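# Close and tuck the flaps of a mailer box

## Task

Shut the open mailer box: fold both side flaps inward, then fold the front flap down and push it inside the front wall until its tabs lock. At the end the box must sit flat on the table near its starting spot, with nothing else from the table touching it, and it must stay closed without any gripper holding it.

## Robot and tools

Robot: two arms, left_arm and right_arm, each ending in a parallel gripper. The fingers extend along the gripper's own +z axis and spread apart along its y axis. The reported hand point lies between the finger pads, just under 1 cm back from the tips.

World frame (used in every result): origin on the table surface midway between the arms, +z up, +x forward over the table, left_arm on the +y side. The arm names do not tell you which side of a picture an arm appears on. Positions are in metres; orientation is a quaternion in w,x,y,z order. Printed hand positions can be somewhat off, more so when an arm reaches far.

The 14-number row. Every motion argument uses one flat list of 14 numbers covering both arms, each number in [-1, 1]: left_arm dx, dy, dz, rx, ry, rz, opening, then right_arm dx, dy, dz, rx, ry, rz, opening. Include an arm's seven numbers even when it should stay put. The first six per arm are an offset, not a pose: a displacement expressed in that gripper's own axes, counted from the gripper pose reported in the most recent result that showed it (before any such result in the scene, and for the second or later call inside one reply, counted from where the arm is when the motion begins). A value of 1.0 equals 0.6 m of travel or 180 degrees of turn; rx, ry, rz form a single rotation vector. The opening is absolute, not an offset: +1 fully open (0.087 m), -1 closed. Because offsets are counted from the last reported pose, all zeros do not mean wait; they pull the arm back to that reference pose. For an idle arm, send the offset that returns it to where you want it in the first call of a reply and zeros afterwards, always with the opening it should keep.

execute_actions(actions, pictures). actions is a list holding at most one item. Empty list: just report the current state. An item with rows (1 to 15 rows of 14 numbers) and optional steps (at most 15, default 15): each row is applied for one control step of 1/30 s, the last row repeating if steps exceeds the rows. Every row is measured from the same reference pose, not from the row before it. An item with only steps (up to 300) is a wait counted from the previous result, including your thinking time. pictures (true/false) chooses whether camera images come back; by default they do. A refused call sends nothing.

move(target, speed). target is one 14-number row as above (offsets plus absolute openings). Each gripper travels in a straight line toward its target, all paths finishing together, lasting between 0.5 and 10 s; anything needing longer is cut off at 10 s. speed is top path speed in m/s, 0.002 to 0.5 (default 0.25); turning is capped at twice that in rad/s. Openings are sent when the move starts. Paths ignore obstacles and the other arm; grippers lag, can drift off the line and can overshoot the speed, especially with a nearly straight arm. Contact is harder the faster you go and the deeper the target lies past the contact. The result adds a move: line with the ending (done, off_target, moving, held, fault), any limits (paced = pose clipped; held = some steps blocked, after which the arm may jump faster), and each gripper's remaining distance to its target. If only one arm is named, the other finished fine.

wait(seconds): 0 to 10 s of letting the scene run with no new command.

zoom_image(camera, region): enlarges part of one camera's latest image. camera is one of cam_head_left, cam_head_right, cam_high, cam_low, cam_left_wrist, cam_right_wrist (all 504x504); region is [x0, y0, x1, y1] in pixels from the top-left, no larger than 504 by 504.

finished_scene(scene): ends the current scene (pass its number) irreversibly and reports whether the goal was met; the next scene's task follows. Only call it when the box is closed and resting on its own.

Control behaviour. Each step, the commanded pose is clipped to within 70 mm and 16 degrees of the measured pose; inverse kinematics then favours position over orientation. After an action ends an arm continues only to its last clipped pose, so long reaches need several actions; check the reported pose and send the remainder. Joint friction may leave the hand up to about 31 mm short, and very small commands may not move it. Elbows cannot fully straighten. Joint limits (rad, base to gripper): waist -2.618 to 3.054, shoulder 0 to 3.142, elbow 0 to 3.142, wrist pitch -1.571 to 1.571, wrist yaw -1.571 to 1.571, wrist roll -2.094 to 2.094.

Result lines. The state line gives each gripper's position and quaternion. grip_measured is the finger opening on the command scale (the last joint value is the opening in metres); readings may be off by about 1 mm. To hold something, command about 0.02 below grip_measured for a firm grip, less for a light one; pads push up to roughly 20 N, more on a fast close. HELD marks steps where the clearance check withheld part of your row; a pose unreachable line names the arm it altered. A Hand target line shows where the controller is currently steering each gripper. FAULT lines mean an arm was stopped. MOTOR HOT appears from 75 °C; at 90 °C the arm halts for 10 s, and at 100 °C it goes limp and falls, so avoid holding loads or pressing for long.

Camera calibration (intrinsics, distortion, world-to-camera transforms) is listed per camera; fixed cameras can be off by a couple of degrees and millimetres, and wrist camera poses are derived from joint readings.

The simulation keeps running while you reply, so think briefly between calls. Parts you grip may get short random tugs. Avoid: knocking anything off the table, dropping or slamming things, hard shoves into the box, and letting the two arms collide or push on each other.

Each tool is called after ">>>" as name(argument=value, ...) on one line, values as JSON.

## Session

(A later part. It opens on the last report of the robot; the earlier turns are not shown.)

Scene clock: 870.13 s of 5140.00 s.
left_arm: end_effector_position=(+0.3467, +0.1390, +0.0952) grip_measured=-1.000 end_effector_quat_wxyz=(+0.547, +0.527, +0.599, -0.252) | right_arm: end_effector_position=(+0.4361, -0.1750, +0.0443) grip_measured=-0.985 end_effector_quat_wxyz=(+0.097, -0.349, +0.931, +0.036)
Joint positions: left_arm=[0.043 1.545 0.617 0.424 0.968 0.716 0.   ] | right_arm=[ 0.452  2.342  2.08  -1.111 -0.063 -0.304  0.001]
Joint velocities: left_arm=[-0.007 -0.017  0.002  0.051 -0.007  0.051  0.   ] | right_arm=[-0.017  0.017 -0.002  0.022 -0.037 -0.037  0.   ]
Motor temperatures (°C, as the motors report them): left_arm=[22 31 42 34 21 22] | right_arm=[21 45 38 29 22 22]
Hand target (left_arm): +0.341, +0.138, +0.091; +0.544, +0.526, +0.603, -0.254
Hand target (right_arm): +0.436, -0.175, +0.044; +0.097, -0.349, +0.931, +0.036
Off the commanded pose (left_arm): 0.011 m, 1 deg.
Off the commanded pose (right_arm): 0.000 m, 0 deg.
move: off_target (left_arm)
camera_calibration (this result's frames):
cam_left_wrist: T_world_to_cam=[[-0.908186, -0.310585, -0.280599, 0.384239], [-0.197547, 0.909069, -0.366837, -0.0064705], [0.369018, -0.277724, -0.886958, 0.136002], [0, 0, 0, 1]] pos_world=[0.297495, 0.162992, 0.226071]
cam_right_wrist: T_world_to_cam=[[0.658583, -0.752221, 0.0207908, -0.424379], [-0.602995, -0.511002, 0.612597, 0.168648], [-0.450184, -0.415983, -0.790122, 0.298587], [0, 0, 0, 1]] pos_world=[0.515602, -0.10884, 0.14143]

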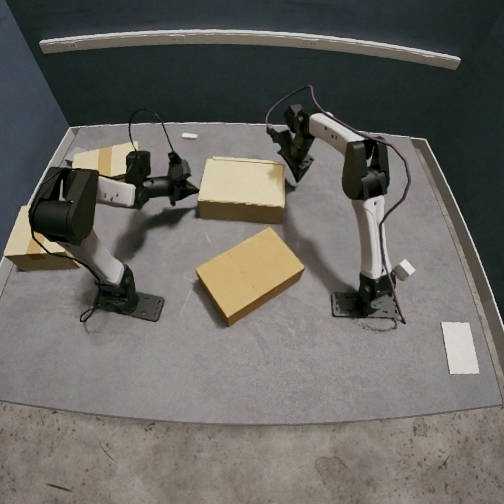

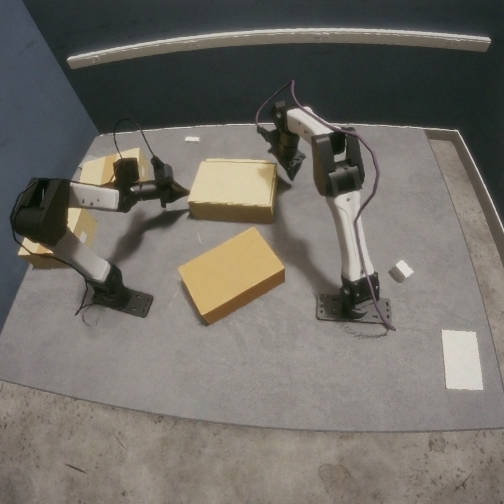

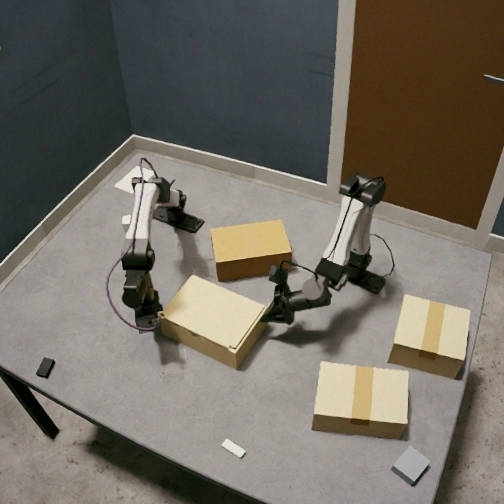

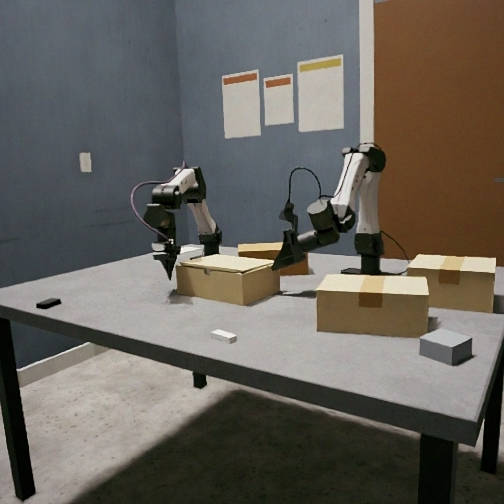

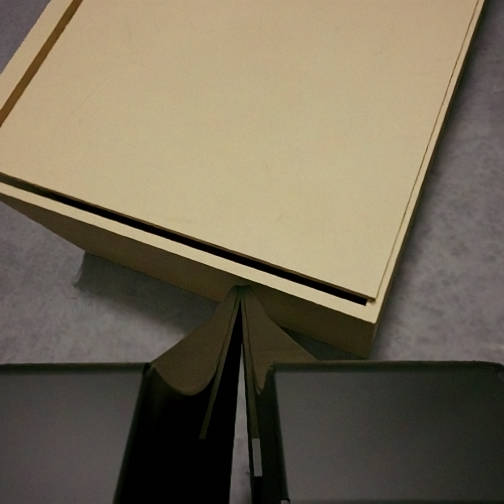

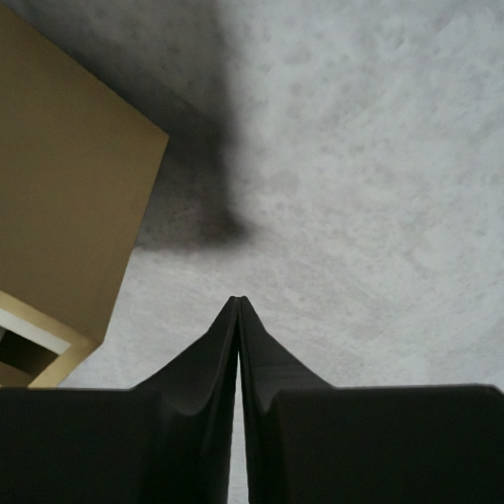

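>>> move(target=[-0.01,-0.07,0.0,0,0,0,-1,0,0,0,0,0,0,-1], speed=0.04)

>>> move(target=[-0.1,0,-0.15,0,0,0,-1,0.08,-0.1,-0.15,0,0,0,-1], speed=0.15)

Scene clock: 873.20 s of 5140.00 s.
left_arm: end_effector_position=(+0.3137, +0.1236, +0.0949) grip_measured=-1.000 end_effector_quat_wxyz=(+0.551, +0.528, +0.596, -0.252) | right_arm: end_effector_position=(+0.4361, -0.1750, +0.0443) grip_measured=-0.985 end_effector_quat_wxyz=(+0.097, -0.349, +0.931, +0.036)
Joint positions: left_arm=[-0.036  1.43   0.487  0.499  0.901  0.653  0.   ] | right_arm=[ 0.452  2.342  2.08  -1.111 -0.063 -0.304  0.001]
Joint velocities: left_arm=[-0.002 -0.017 -0.007 -0.125 -0.007  0.007  0.   ] | right_arm=[-0.002 -0.017  0.012  0.007 -0.081 -0.037 -0.001]
Motor temperatures (°C, as the motors report them): left_arm=[22 31 41 34 21 22] | right_arm=[21 46 38 29 22 22]
Hand target (left_arm): +0.308, +0.123, +0.090; +0.547, +0.527, +0.599, -0.253
Hand target (right_arm): +0.436, -0.175, +0.044; +0.097, -0.349, +0.931, +0.036
Off the commanded pose (left_arm): 0.008 m, 1 deg.
Off the commanded pose (right_arm): 0.000 m, 0 deg.
move: done
camera_calibration (this result's frames):
cam_left_wrist: T_world_to_cam=[[-0.906154, -0.309866, -0.287869, 0.349365], [-0.192277, 0.908032, -0.372166, -0.0000929323], [0.376716, -0.281889, -0.882397, 0.141294], [0, 0, 0, 1]] pos_world=[0.263333, 0.14817, 0.225214]
cam_right_wrist: T_world_to_cam=[[0.658583, -0.752221, 0.0207908, -0.424379], [-0.602995, -0.511002, 0.612597, 0.168648], [-0.450184, -0.415983, -0.790122, 0.298587], [0, 0, 0, 1]] pos_world=[0.515602, -0.10884, 0.14143]

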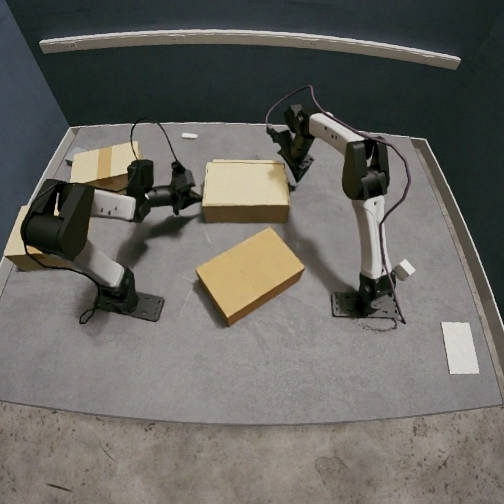

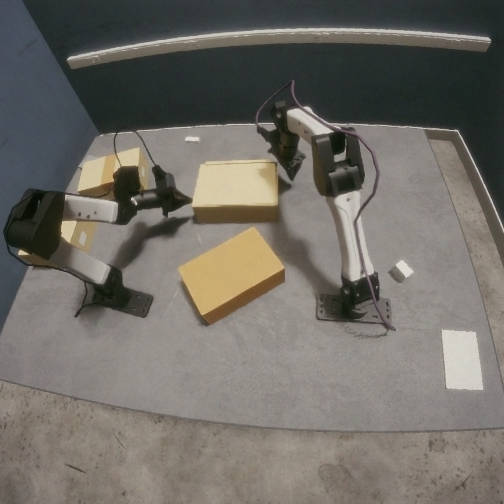

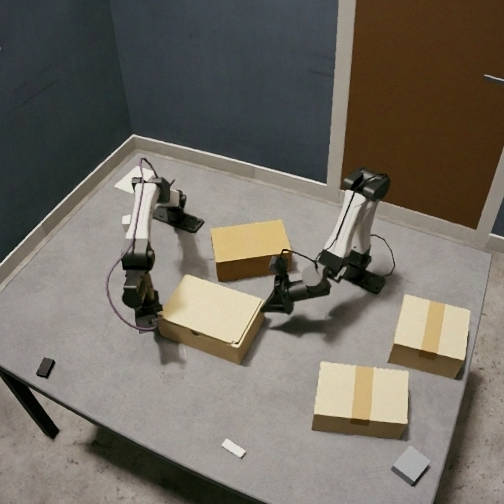

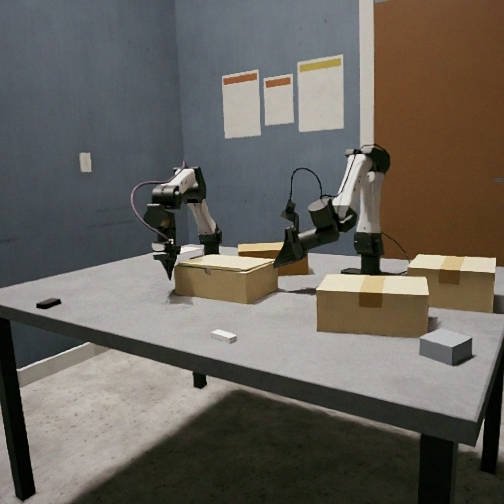

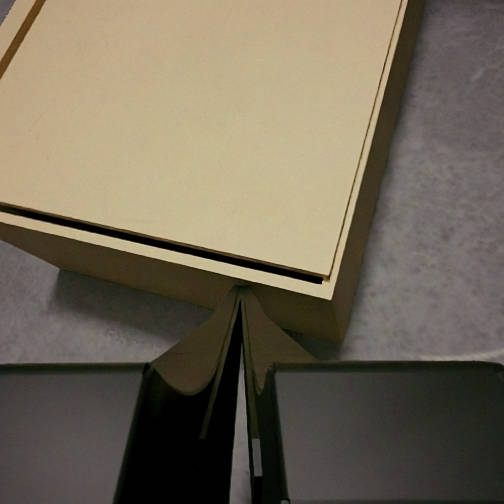

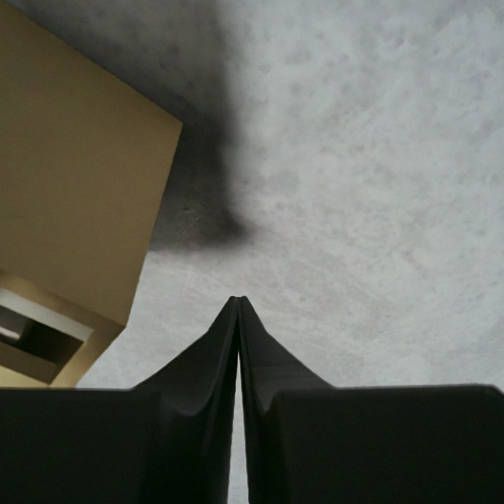

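Scene clock: 874.77 s of 5140.00 s.
left_arm: end_effector_position=(+0.2681, +0.1793, +0.1759) grip_measured=-1.000 end_effector_quat_wxyz=(+0.555, +0.532, +0.590, -0.246) | right_arm: end_effector_position=(+0.4223, -0.2634, +0.1071) grip_measured=-0.985 end_effector_quat_wxyz=(+0.082, -0.344, +0.935, +0.036)
Joint positions: left_arm=[ 0.203  1.015  0.639 -0.252  1.108  0.892  0.   ] | right_arm=[ 0.276  2.192  2.08  -1.305 -0.091 -0.468  0.001]
Joint velocities: left_arm=[ 0.002  0.002 -0.012  0.022 -0.022 -0.051  0.   ] | right_arm=[-0.002  0.017  0.002 -0.022  0.051 -0.022 -0.   ]
Motor temperatures (°C, as the motors report them): left_arm=[22 31 41 34 21 22] | right_arm=[21 46 38 29 22 22]
Hand target (left_arm): +0.269, +0.182, +0.176; +0.551, +0.529, +0.596, -0.249
Hand target (right_arm): +0.424, -0.262, +0.122; +0.098, -0.349, +0.931, +0.037
Off the commanded pose (left_arm): 0.003 m, 1 deg.
Off the commanded pose (right_arm): 0.016 m, 2 deg.
move: off_target (right_arm)
camera_calibration (this result's frames):
cam_left_wrist: T_world_to_cam=[[-0.901526, -0.305909, -0.306056, 0.349844], [-0.182354, 0.909982, -0.372397, -0.0323064], [0.392426, -0.279915, -0.876156, 0.240056], [0, 0, 0, 1]] pos_world=[0.215299, 0.203614, 0.305368]
cam_right_wrist: T_world_to_cam=[[0.65127, -0.758783, 0.00978401, -0.480544], [-0.590331, -0.498501, 0.634827, 0.0722749], [-0.476819, -0.41922, -0.772592, 0.313695], [0, 0, 0, 1]] pos_world=[0.505206, -0.197092, 0.201178]

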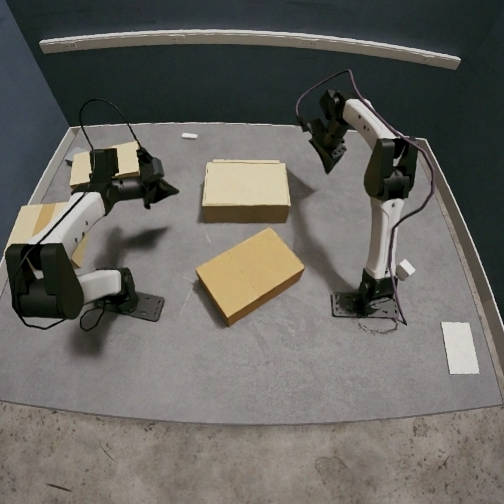

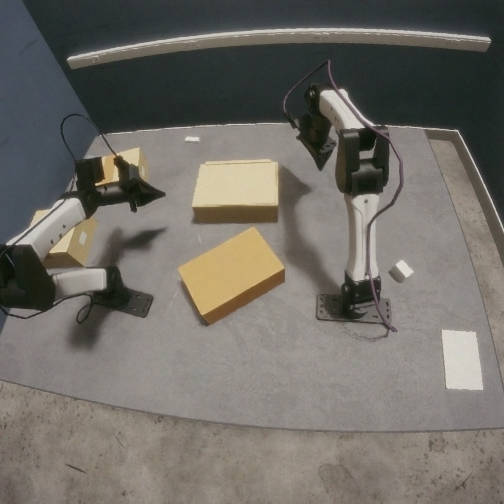

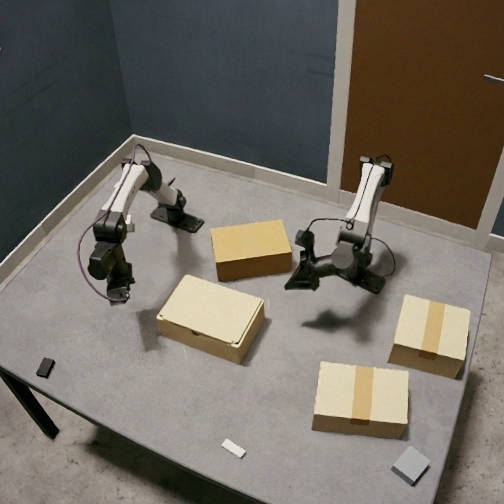

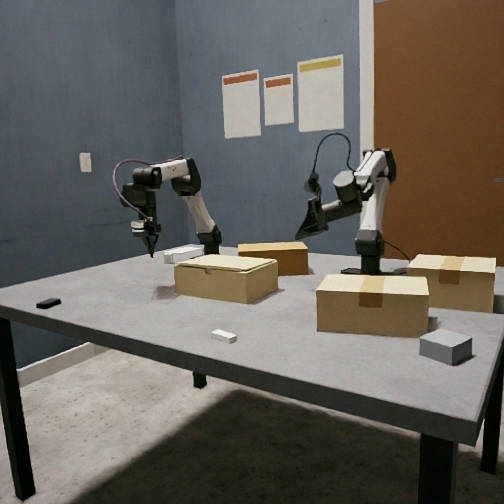

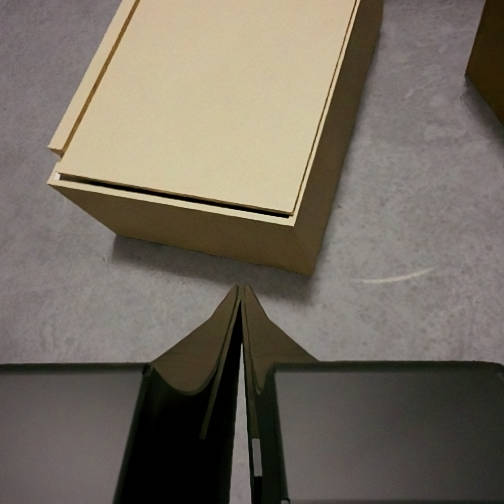

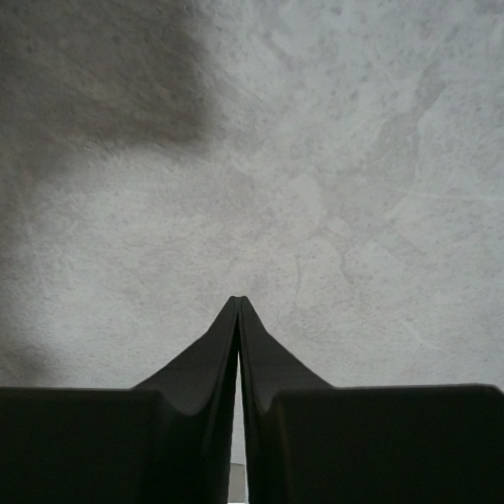

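>>> finished_scene(scene=2)

The scene is finished: the task was done.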